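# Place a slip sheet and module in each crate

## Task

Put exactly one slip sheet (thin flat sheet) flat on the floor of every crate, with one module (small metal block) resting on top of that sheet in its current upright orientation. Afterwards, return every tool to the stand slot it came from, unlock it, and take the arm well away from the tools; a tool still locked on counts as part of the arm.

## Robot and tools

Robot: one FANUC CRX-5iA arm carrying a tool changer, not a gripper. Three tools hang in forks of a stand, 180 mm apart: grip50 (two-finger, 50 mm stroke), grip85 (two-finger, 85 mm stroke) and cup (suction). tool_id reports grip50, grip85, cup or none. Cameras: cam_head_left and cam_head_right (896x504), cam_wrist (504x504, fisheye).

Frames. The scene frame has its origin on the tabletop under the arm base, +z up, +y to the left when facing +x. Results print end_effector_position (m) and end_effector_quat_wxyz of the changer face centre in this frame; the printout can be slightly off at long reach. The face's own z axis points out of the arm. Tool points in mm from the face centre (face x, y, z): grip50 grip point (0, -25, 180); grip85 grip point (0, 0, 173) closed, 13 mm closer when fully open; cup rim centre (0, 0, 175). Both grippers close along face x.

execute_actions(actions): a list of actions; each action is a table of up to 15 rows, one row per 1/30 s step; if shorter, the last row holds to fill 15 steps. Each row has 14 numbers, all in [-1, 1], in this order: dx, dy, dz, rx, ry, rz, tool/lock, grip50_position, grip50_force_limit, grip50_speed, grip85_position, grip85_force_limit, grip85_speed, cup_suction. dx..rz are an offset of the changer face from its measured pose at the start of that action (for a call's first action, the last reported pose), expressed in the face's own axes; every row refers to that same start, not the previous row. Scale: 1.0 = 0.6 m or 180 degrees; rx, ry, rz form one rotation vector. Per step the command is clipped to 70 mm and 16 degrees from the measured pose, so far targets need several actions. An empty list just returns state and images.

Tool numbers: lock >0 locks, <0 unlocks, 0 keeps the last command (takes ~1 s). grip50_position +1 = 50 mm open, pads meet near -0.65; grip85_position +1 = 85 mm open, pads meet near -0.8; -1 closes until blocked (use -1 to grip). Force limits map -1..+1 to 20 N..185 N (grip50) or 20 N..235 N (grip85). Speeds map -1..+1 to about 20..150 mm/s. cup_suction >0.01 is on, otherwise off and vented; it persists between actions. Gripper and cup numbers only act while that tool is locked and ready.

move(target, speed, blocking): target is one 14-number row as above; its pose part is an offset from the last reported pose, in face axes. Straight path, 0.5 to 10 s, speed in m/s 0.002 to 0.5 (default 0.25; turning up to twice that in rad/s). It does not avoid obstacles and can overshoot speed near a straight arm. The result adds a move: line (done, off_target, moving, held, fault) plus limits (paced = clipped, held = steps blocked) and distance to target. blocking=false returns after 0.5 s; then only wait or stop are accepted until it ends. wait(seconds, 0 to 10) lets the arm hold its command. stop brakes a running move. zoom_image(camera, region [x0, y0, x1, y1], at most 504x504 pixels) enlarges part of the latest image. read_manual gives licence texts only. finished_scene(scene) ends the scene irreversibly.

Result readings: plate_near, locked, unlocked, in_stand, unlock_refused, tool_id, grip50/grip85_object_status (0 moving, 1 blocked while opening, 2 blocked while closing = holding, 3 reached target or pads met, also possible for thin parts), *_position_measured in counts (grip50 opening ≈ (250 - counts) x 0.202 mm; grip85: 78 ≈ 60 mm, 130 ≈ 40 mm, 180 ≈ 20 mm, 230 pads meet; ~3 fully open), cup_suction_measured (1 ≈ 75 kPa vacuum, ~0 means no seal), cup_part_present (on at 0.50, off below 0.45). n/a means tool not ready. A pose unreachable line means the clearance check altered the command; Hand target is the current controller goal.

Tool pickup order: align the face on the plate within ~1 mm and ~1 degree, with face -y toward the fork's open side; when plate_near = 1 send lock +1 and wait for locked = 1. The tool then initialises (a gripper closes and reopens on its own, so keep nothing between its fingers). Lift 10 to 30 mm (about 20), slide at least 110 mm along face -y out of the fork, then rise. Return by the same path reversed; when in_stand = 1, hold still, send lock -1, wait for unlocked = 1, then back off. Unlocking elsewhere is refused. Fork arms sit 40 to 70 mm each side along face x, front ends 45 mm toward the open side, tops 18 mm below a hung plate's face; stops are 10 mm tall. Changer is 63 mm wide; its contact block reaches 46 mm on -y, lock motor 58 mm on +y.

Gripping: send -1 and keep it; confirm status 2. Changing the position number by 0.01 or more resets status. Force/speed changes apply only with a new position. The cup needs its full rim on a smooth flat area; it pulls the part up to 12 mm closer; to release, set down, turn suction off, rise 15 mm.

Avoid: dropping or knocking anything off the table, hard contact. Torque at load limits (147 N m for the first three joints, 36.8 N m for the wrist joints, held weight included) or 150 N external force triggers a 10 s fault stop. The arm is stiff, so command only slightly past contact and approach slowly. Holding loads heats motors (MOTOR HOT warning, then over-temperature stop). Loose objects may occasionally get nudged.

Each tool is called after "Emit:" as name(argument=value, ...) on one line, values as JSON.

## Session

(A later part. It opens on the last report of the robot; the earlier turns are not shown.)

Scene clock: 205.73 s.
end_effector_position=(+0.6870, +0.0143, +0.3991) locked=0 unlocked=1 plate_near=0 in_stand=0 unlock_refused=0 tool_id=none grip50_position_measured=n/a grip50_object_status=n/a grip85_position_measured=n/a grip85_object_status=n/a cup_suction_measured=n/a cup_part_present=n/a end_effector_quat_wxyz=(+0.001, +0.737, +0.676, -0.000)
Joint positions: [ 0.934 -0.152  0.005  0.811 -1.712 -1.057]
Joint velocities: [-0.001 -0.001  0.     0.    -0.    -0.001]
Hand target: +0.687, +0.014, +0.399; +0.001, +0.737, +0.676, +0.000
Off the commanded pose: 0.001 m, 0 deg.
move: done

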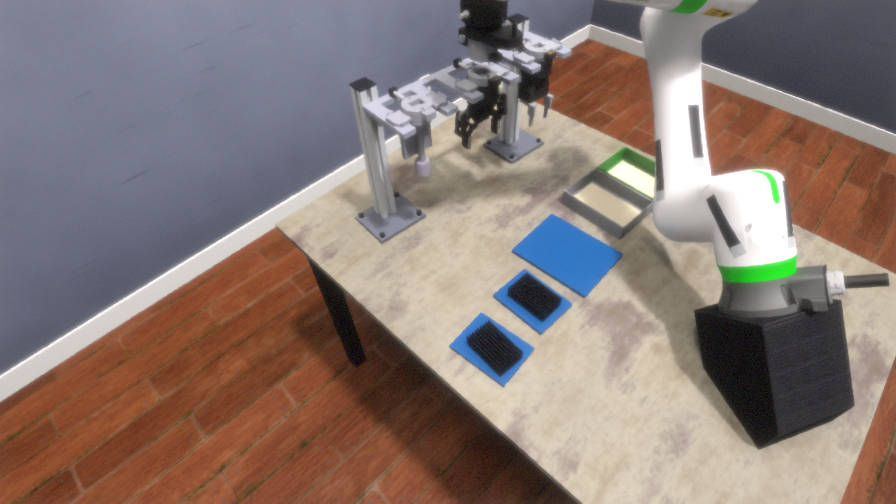

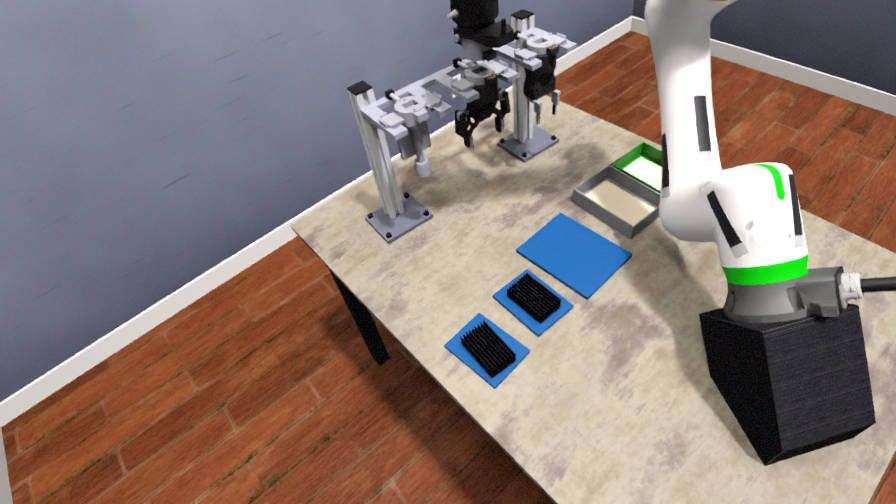

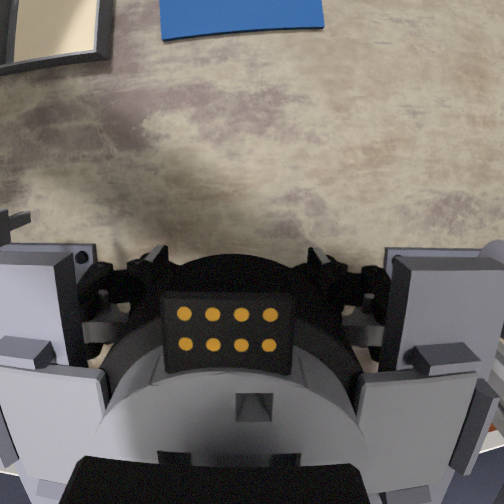

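Emit:
move(target=[-0.0003,0.0008,0.057,0,0,0,0,1,0,0,1,0,0,0], speed=0.04)

Emit:
move(target=[0,0,0.002,0,0,0,0,1,0,0,1,0,0,0], speed=0.005)

Scene clock: 208.73 s.
end_effector_position=(+0.6876, +0.0141, +0.3650) locked=0 unlocked=1 plate_near=0 in_stand=1 unlock_refused=0 tool_id=none grip50_position_measured=n/a grip50_object_status=n/a grip85_position_measured=n/a grip85_object_status=n/a cup_suction_measured=n/a cup_part_present=n/a end_effector_quat_wxyz=(+0.001, +0.737, +0.676, +0.000)
Joint positions: [ 0.865 -0.157 -0.054  0.804 -1.625 -1.049]
Joint velocities: [ 0.001 -0.    -0.    -0.    -0.     0.002]
Hand target: +0.688, +0.014, +0.365; +0.001, +0.737, +0.676, +0.000
Off the commanded pose: 0.000 m, 0 deg.
move: done

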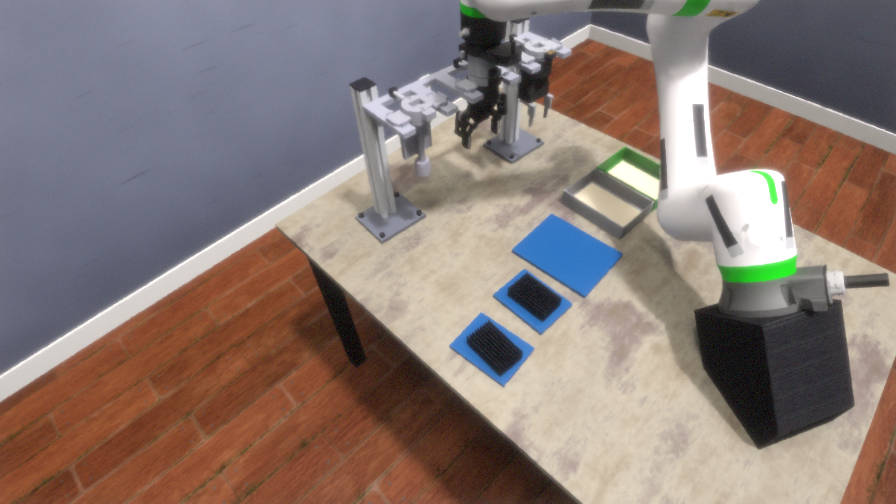

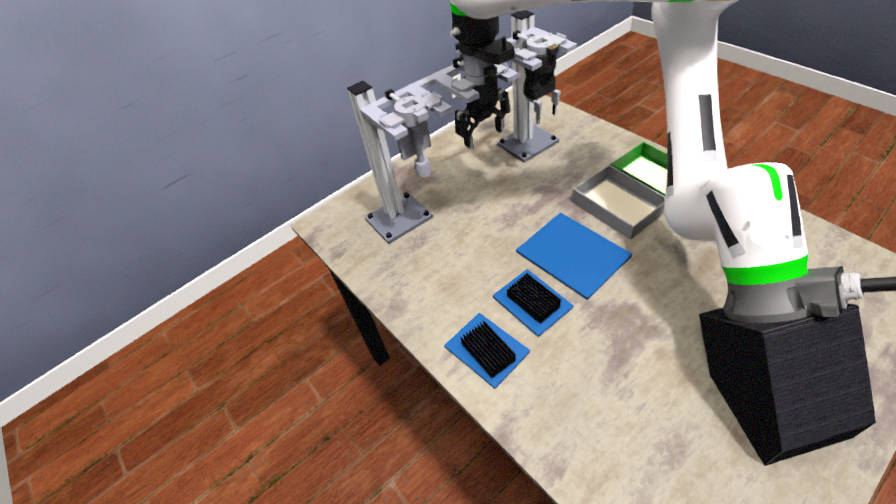

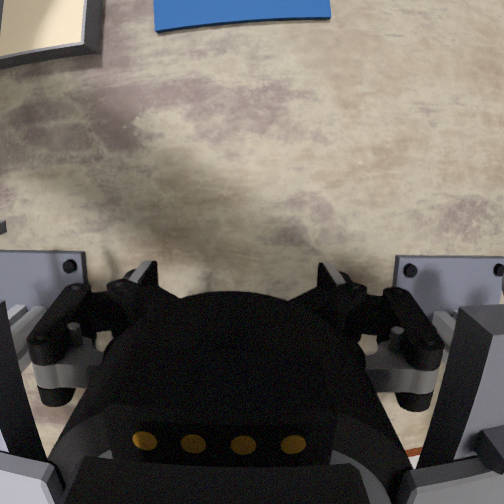

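Scene clock: 209.43 s.
end_effector_position=(+0.6876, +0.0141, +0.3638) locked=0 unlocked=1 plate_near=0 in_stand=1 unlock_refused=0 tool_id=none grip50_position_measured=n/a grip50_object_status=n/a grip85_position_measured=n/a grip85_object_status=n/a cup_suction_measured=n/a cup_part_present=n/a end_effector_quat_wxyz=(+0.001, +0.737, +0.676, +0.000)
Joint positions: [ 0.863 -0.157 -0.056  0.803 -1.622 -1.049]
Joint velocities: [ 0.001 -0.     0.     0.     0.    -0.001]
Hand target: +0.688, +0.014, +0.364; +0.001, +0.737, +0.676, +0.000
Off the commanded pose: 0.000 m, 0 deg.
move: done

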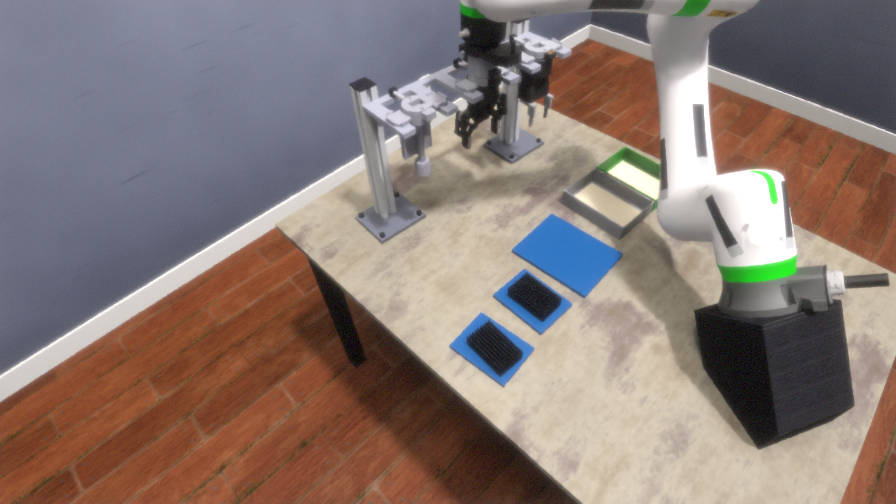

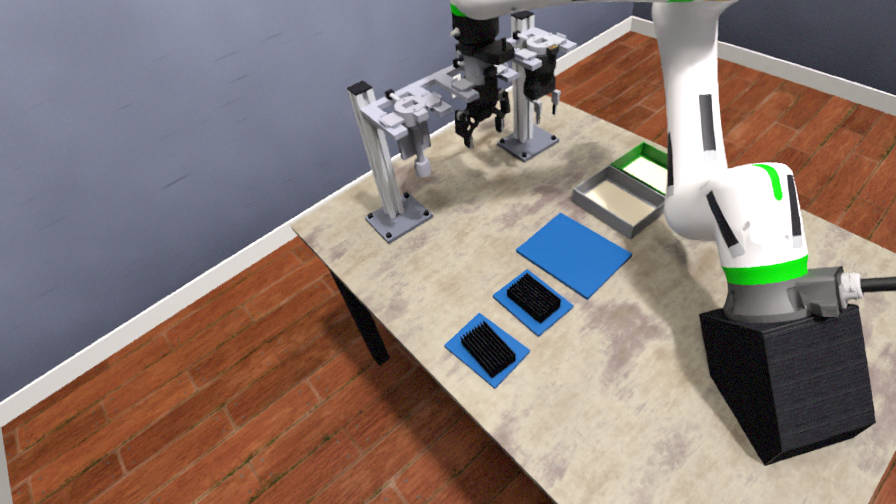

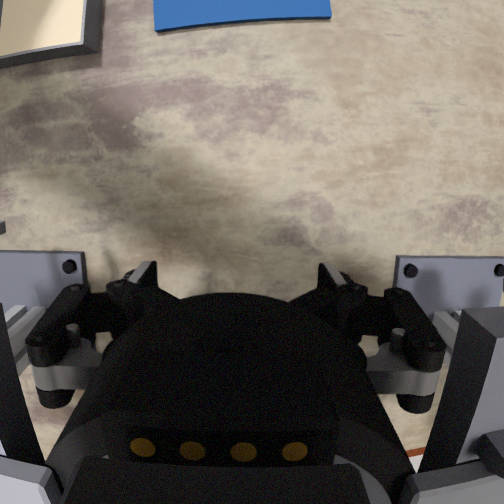

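Emit:
move(target=[0,0,0.0017,0,0,0,0,1,0,0,1,0,0,0], speed=0.005)

Scene clock: 211.60 s.
end_effector_position=(+0.6876, +0.0142, +0.3628) locked=0 unlocked=1 plate_near=1 in_stand=1 unlock_refused=0 tool_id=none grip50_position_measured=n/a grip50_object_status=n/a grip85_position_measured=n/a grip85_object_status=n/a cup_suction_measured=n/a cup_part_present=n/a end_effector_quat_wxyz=(+0.001, +0.736, +0.676, +0.000)
Joint positions: [ 0.861 -0.157 -0.058  0.803 -1.619 -1.049]
Joint velocities: [ 0.    -0.001 -0.     0.     0.001 -0.   ]
Hand target: +0.688, +0.014, +0.363; +0.001, +0.737, +0.676, +0.000
Off the commanded pose: 0.000 m, 0 deg.
move: done

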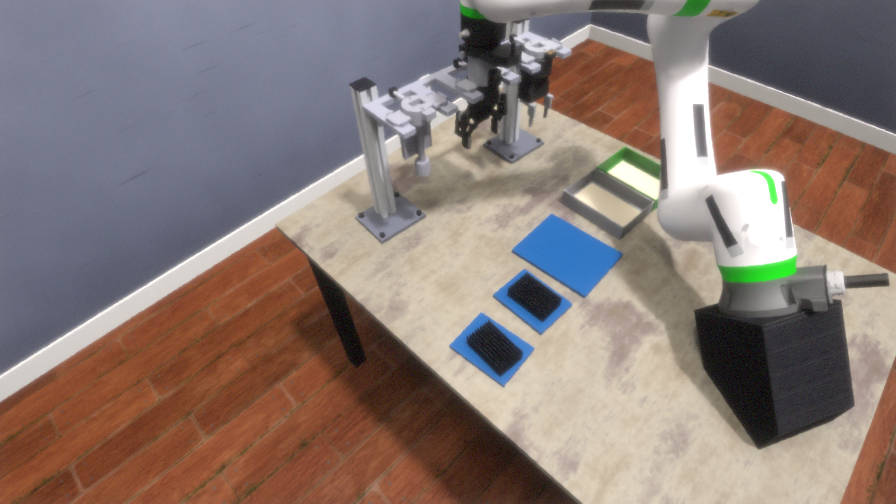

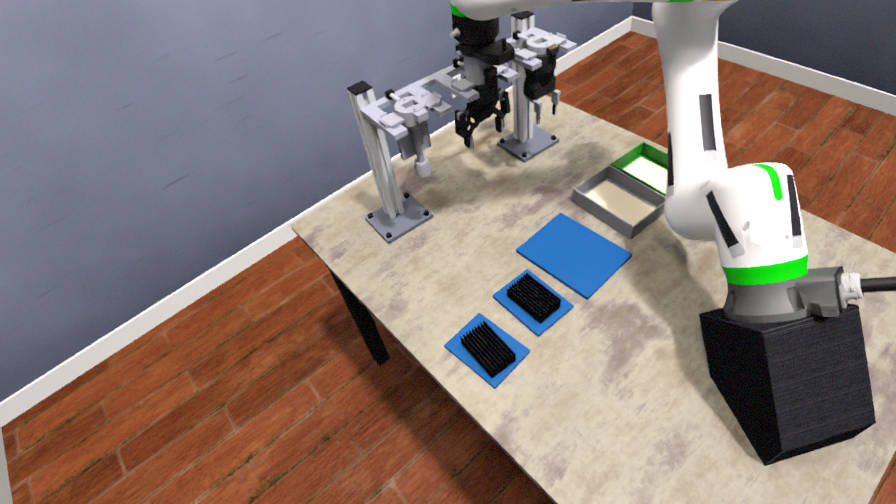

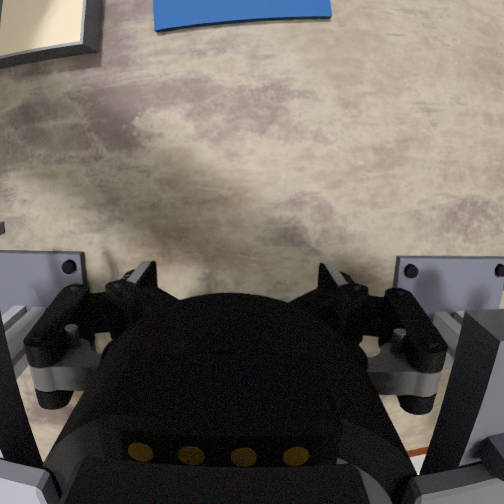

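Emit:
execute_actions(actions=[[[0,0,0,0,0,0,1,1,0,0,1,0,0,0]],[[0,0,0,0,0,0,1,1,0,0,1,0,0,0]],[[0,0,0,0,0,0,1,1,0,0,1,0,0,0]]])

Emit:
move(target=[0,0,-0.033,0,0,0,0,1,0,0,1,0,0,0], speed=0.05)

Emit:
move(target=[0,-0.22,0,0,0,0,0,1,0,0,1,0,0,0], speed=0.15)

Emit:
move(target=[0.257,-0.355,0.15,0,0,0,0,1,0,0,1,0,0,0])

Scene clock: 217.37 s.
end_effector_position=(+0.6876, +0.0141, +0.3627) locked=1 unlocked=0 plate_near=1 in_stand=1 unlock_refused=0 tool_id=grip85 grip50_position_measured=n/a grip50_object_status=n/a grip85_position_measured=n/a grip85_object_status=n/a cup_suction_measured=n/a cup_part_present=n/a end_effector_quat_wxyz=(+0.001, +0.737, +0.676, +0.000)
Joint positions: [ 0.861 -0.157 -0.058  0.803 -1.619 -1.049]
Joint velocities: [ 0.001 -0.    -0.     0.    -0.     0.001]
Hand target: +0.688, +0.014, +0.363; +0.001, +0.737, +0.676, +0.000
Off the commanded pose: 0.000 m, 0 deg.

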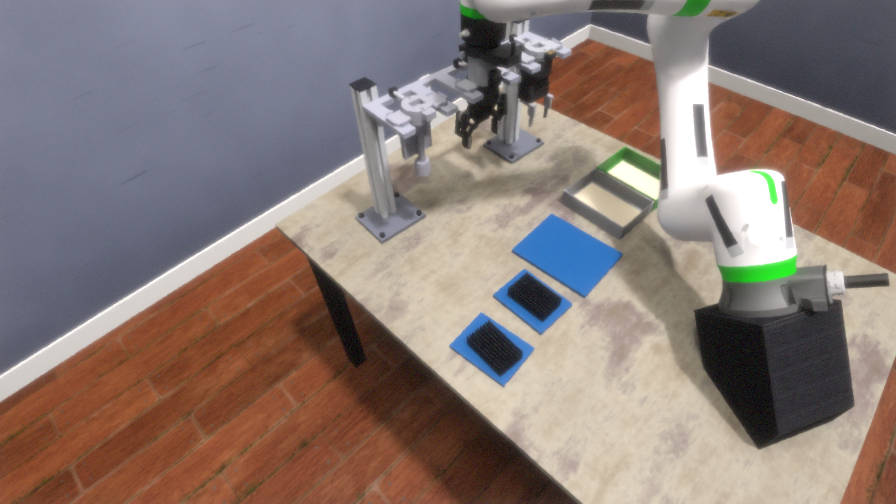

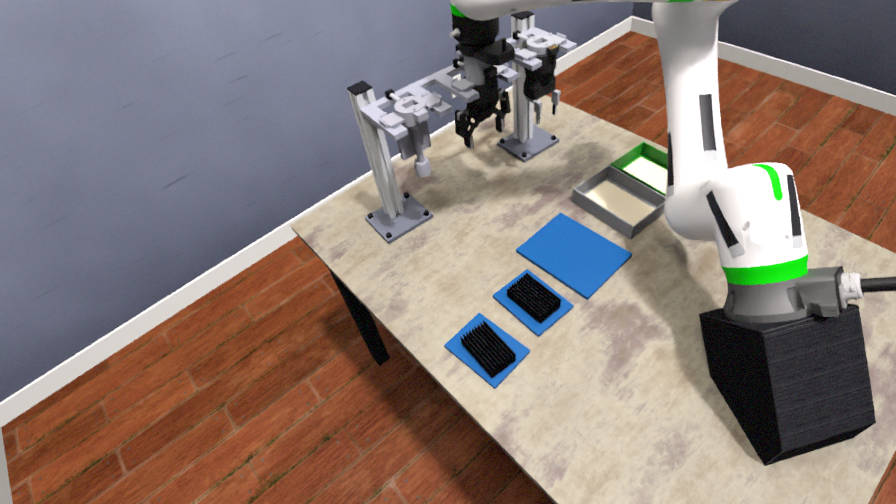

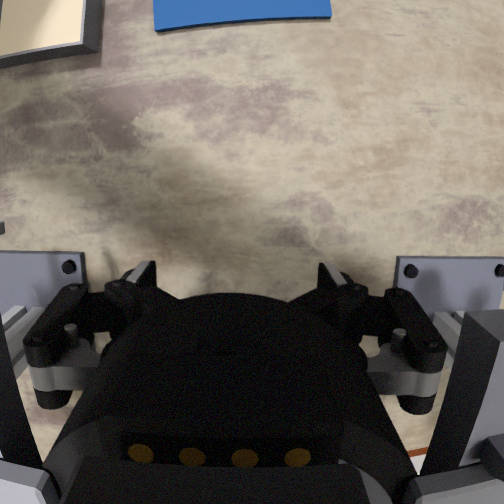

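Scene clock: 218.10 s.
end_effector_position=(+0.6875, +0.0141, +0.3825) locked=1 unlocked=0 plate_near=1 in_stand=0 unlock_refused=0 tool_id=grip85 grip50_position_measured=n/a grip50_object_status=n/a grip85_position_measured=n/a grip85_object_status=n/a cup_suction_measured=n/a cup_part_present=n/a end_effector_quat_wxyz=(+0.001, +0.737, +0.676, -0.000)
Joint positions: [ 0.9   -0.155 -0.024  0.807 -1.669 -1.053]
Joint velocities: [-0.002  0.    -0.    -0.    -0.002 -0.001]
Hand target: +0.688, +0.014, +0.382; +0.001, +0.737, +0.676, -0.000
Off the commanded pose: 0.000 m, 0 deg.
move: done

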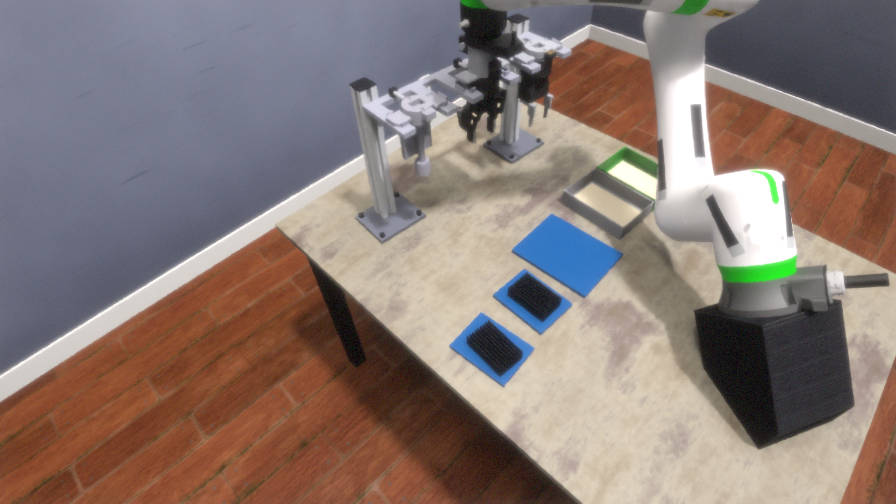

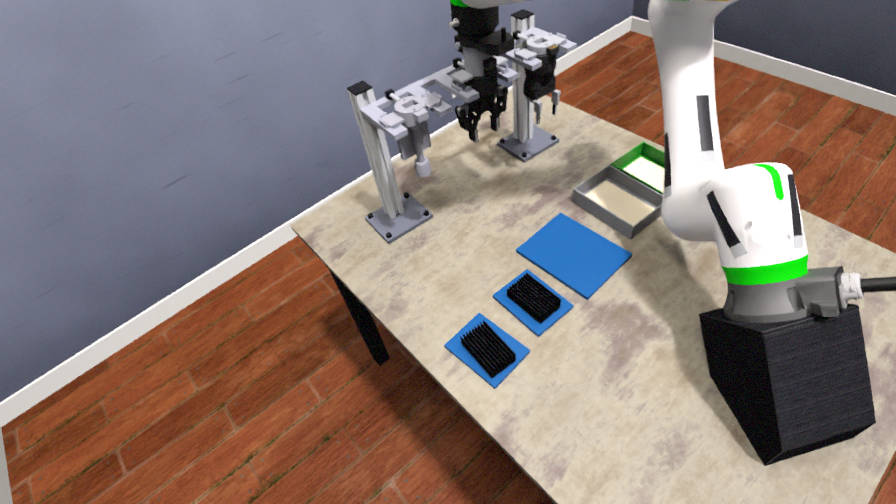

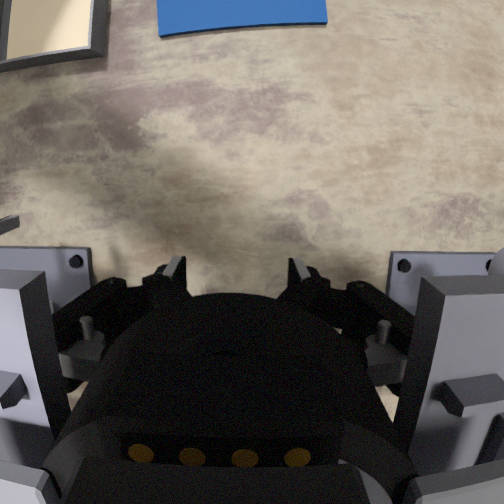

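Scene clock: 219.37 s.
end_effector_position=(+0.5563, +0.0249, +0.3821) locked=1 unlocked=0 plate_near=1 in_stand=0 unlock_refused=0 tool_id=grip85 grip50_position_measured=n/a grip50_object_status=n/a grip85_position_measured=n/a grip85_object_status=n/a cup_suction_measured=n/a cup_part_present=n/a end_effector_quat_wxyz=(+0.001, +0.737, +0.676, +0.000)
Joint positions: [ 1.197 -0.373 -0.384  0.776 -1.782 -1.364]
Joint velocities: [-0.002 -0.    -0.001  0.001  0.     0.   ]
Hand target: +0.556, +0.025, +0.382; +0.001, +0.737, +0.676, +0.000
Off the commanded pose: 0.001 m, 0 deg.
move: done

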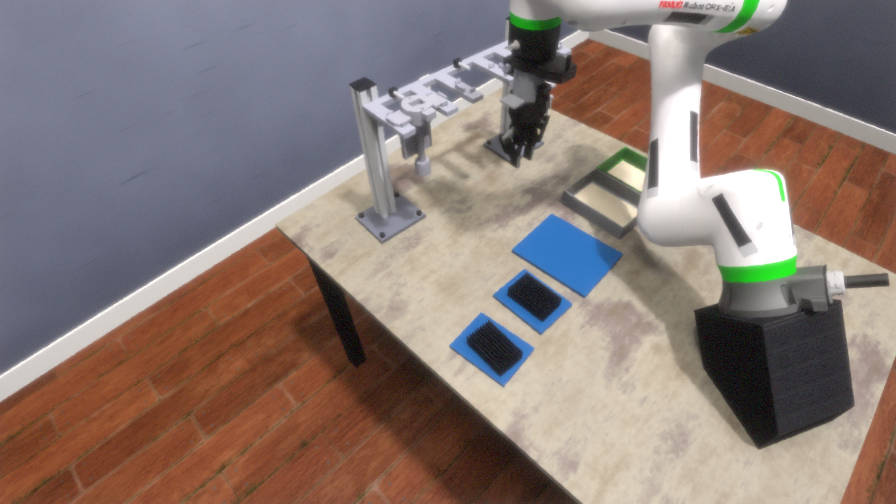

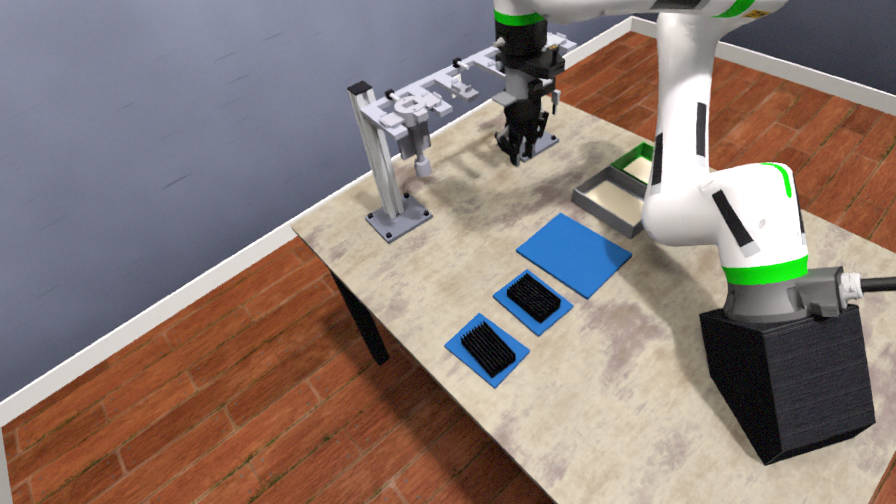

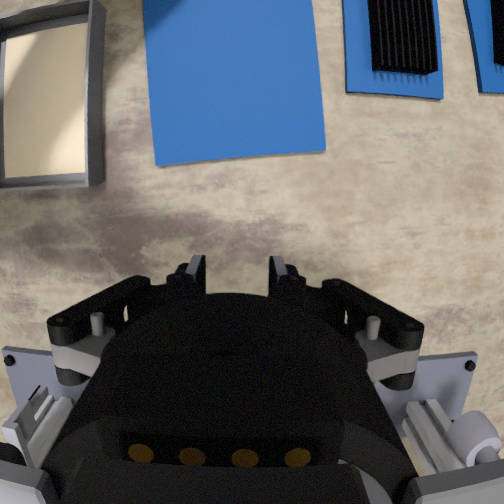

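Scene clock: 220.90 s.
end_effector_position=(+0.3569, +0.1968, +0.2923) locked=1 unlocked=0 plate_near=1 in_stand=0 unlock_refused=0 tool_id=grip85 grip50_position_measured=n/a grip50_object_status=n/a grip85_position_measured=3 grip85_object_status=3 cup_suction_measured=n/a cup_part_present=n/a end_effector_quat_wxyz=(+0.001, +0.736, +0.677, +0.001)
Joint positions: [ 1.493 -0.111 -0.732  0.637 -1.497 -1.973]
Joint velocities: [-0.002  0.001  0.001 -0.     0.002  0.001]
Hand target: +0.357, +0.197, +0.292; +0.001, +0.736, +0.677, +0.001
Off the commanded pose: 0.001 m, 0 deg.
move: done

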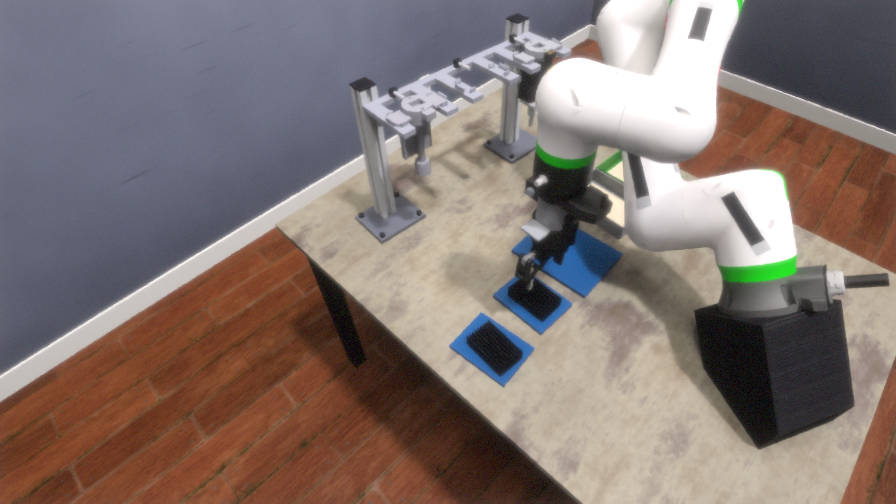

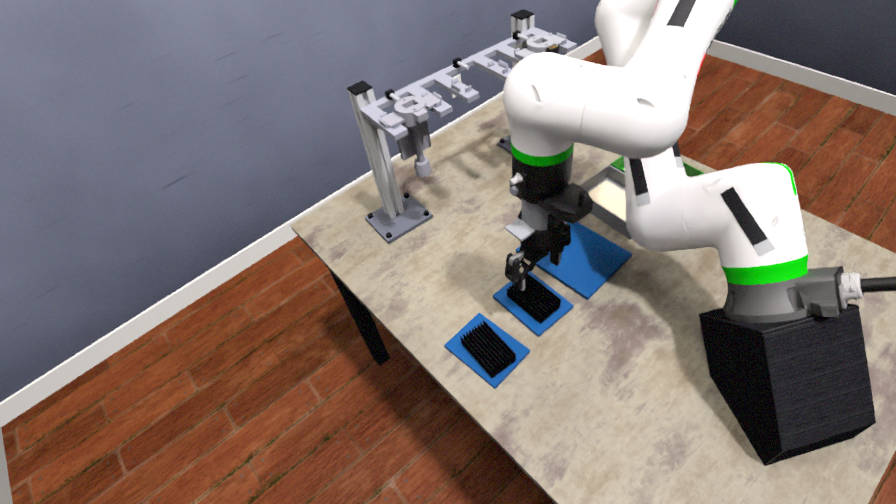

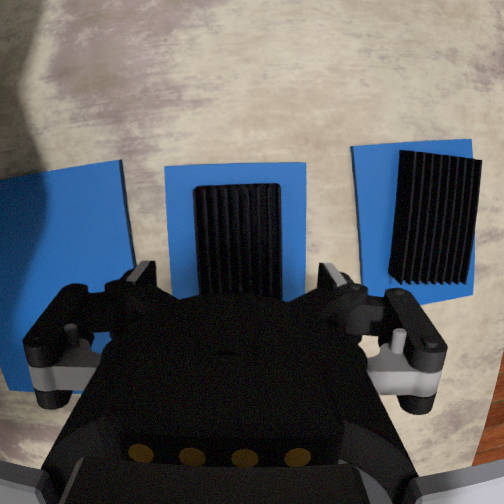

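Emit:
move(target=[0,0,0.155,0,0,-0.013,0,1,0,0,1,0,0,0], speed=0.1)

Emit:
zoom_image(camera="cam_head_left", region=[470,230,610,350])

Scene clock: 225.40 s.
end_effector_position=(+0.3570, +0.1971, +0.1994) locked=1 unlocked=0 plate_near=1 in_stand=0 unlock_refused=0 tool_id=grip85 grip50_position_measured=n/a grip50_object_status=n/a grip85_position_measured=3 grip85_object_status=3 cup_suction_measured=n/a cup_part_present=n/a end_effector_quat_wxyz=(+0.001, +0.722, +0.692, +0.001)
Joint positions: [ 1.288 -0.051 -0.876  0.777 -1.243 -1.948]
Joint velocities: [-0.002  0.    -0.001  0.    -0.    -0.002]
Hand target: +0.357, +0.197, +0.199; +0.001, +0.722, +0.692, +0.001
Off the commanded pose: 0.000 m, 0 deg.
move: done

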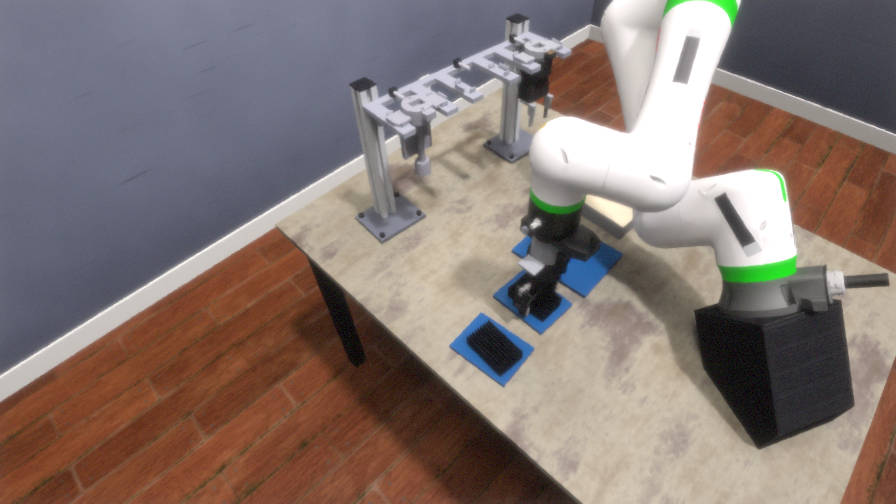

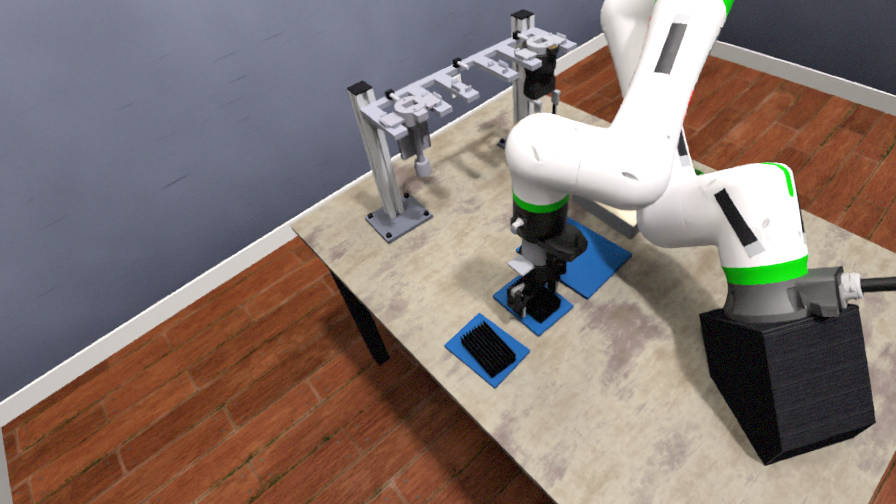

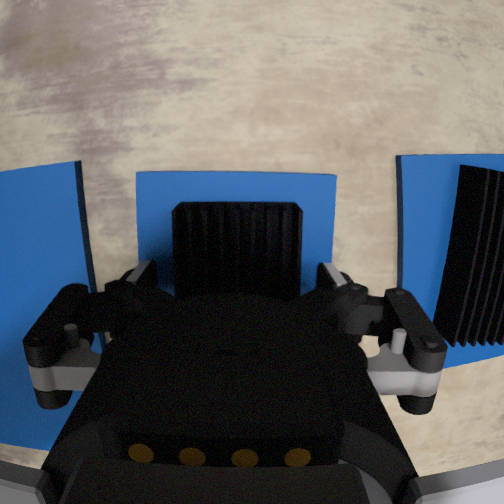

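Region (470, 230, 610, 350) of cam_head_left's 896x504 image, scaled by 3.600, with more detail than that image has; it fills the top 432 rows of this view, and the rest is white.

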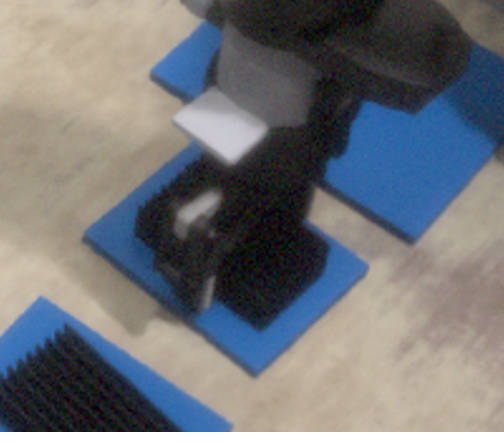

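Emit:
move(target=[0,0,0.007,0,0,0,0,1,0,0,1,0,0,0], speed=0.02)

Emit:
move(target=[0,0,0,0,0,0,0,1,0,0,-1,-0.3,-0.3,0])

Emit:
move(target=[0,0.03,-0.09,0,0,0,0,1,0,0,-1,-0.3,-0.3,0], speed=0.1)

Scene clock: 229.67 s.
end_effector_position=(+0.3570, +0.1971, +0.1952) locked=1 unlocked=0 plate_near=1 in_stand=0 unlock_refused=0 tool_id=grip85 grip50_position_measured=n/a grip50_object_status=n/a grip85_position_measured=3 grip85_object_status=3 cup_suction_measured=n/a cup_part_present=n/a end_effector_quat_wxyz=(+0.001, +0.722, +0.692, +0.001)
Joint positions: [ 1.277 -0.047 -0.882  0.786 -1.231 -1.95 ]
Joint velocities: [-0.002  0.001 -0.    -0.     0.001  0.   ]
Hand target: +0.357, +0.197, +0.195; +0.001, +0.722, +0.692, +0.001
Off the commanded pose: 0.000 m, 0 deg.
move: done

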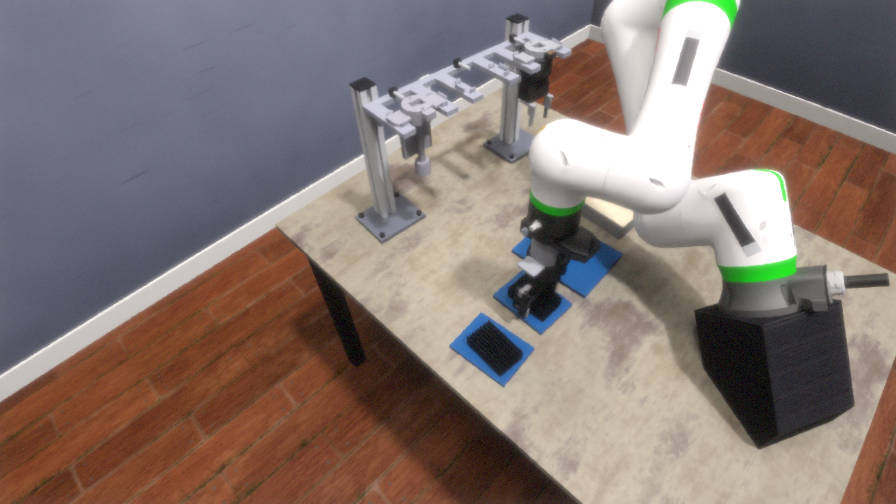

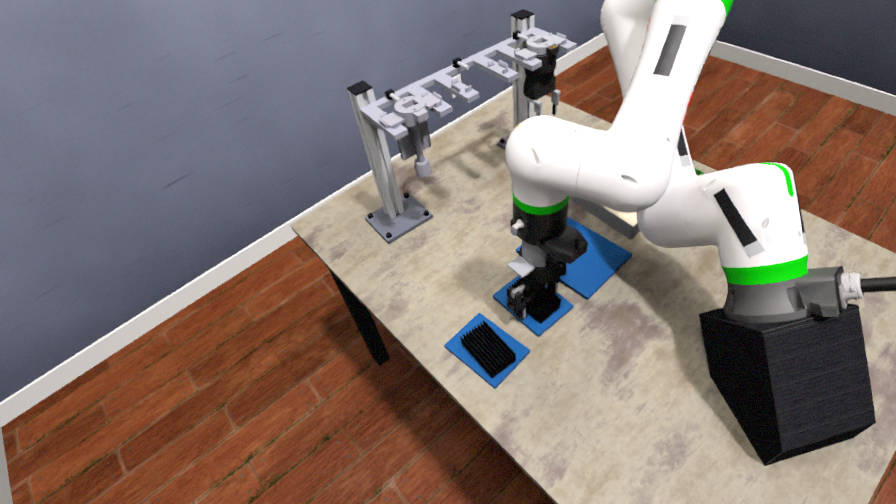

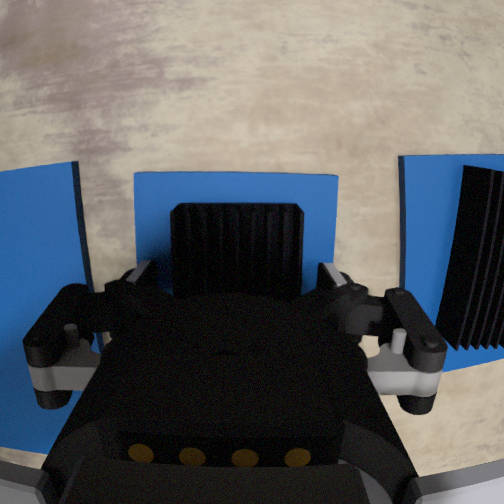

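Scene clock: 240.07 s.
end_effector_position=(+0.3595, +0.1981, +0.1989) locked=1 unlocked=0 plate_near=1 in_stand=0 unlock_refused=0 tool_id=grip85 grip50_position_measured=n/a grip50_object_status=n/a grip85_position_measured=80 grip85_object_status=2 cup_suction_measured=n/a cup_part_present=n/a end_effector_quat_wxyz=(+0.002, +0.722, +0.692, +0.006)
Joint positions: [ 1.281 -0.05  -0.878  0.791 -1.237 -1.95 ]
Joint velocities: [-0.001  0.     0.001  0.     0.    -0.001]
Hand target: +0.359, +0.198, +0.199; +0.002, +0.722, +0.692, +0.006
Off the commanded pose: 0.005 m, 1 deg.
FORCE FAULT: contact force on the arm reached its limit, and the arm stopped for 10 seconds. The contact can be on any part of the arm, not only on its tool. That time counts as 20 of the actions that you can send in this scene. The arm's remaining commands of this call were not run. The arm holds still and accepts commands again. Move the arm away from the contact; if what it grips holds it there, let go first. Pushing or pulling that hard again can fault the arm again.
move: fault

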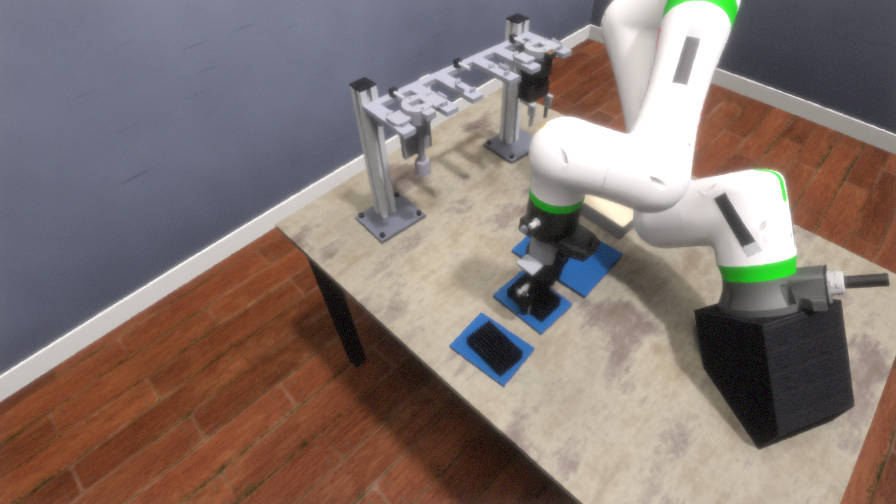

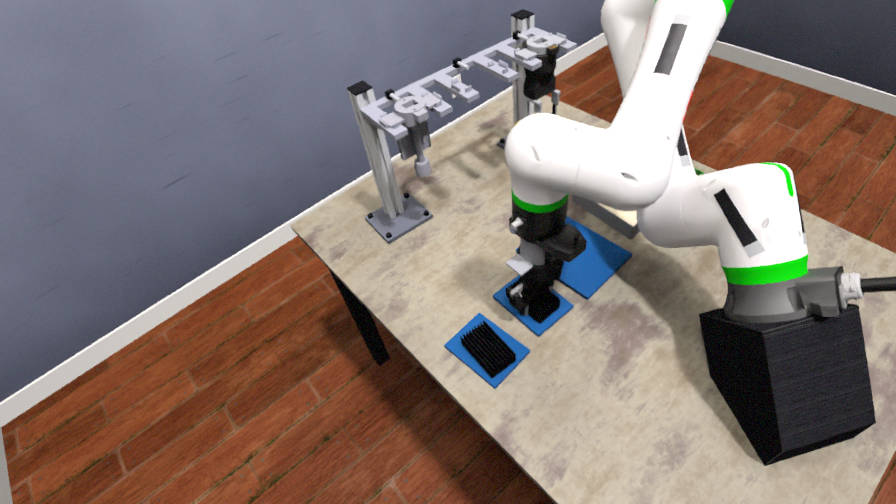

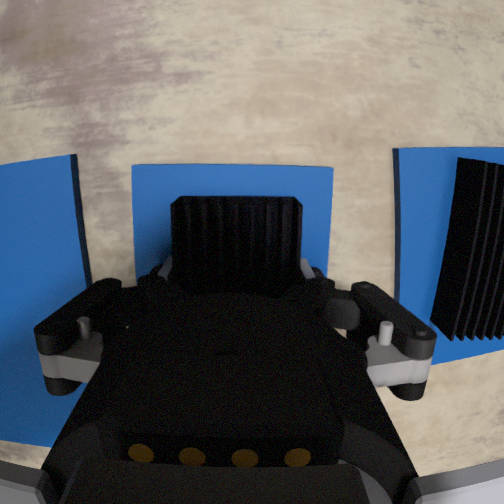

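not run: a fault stop came before this call.


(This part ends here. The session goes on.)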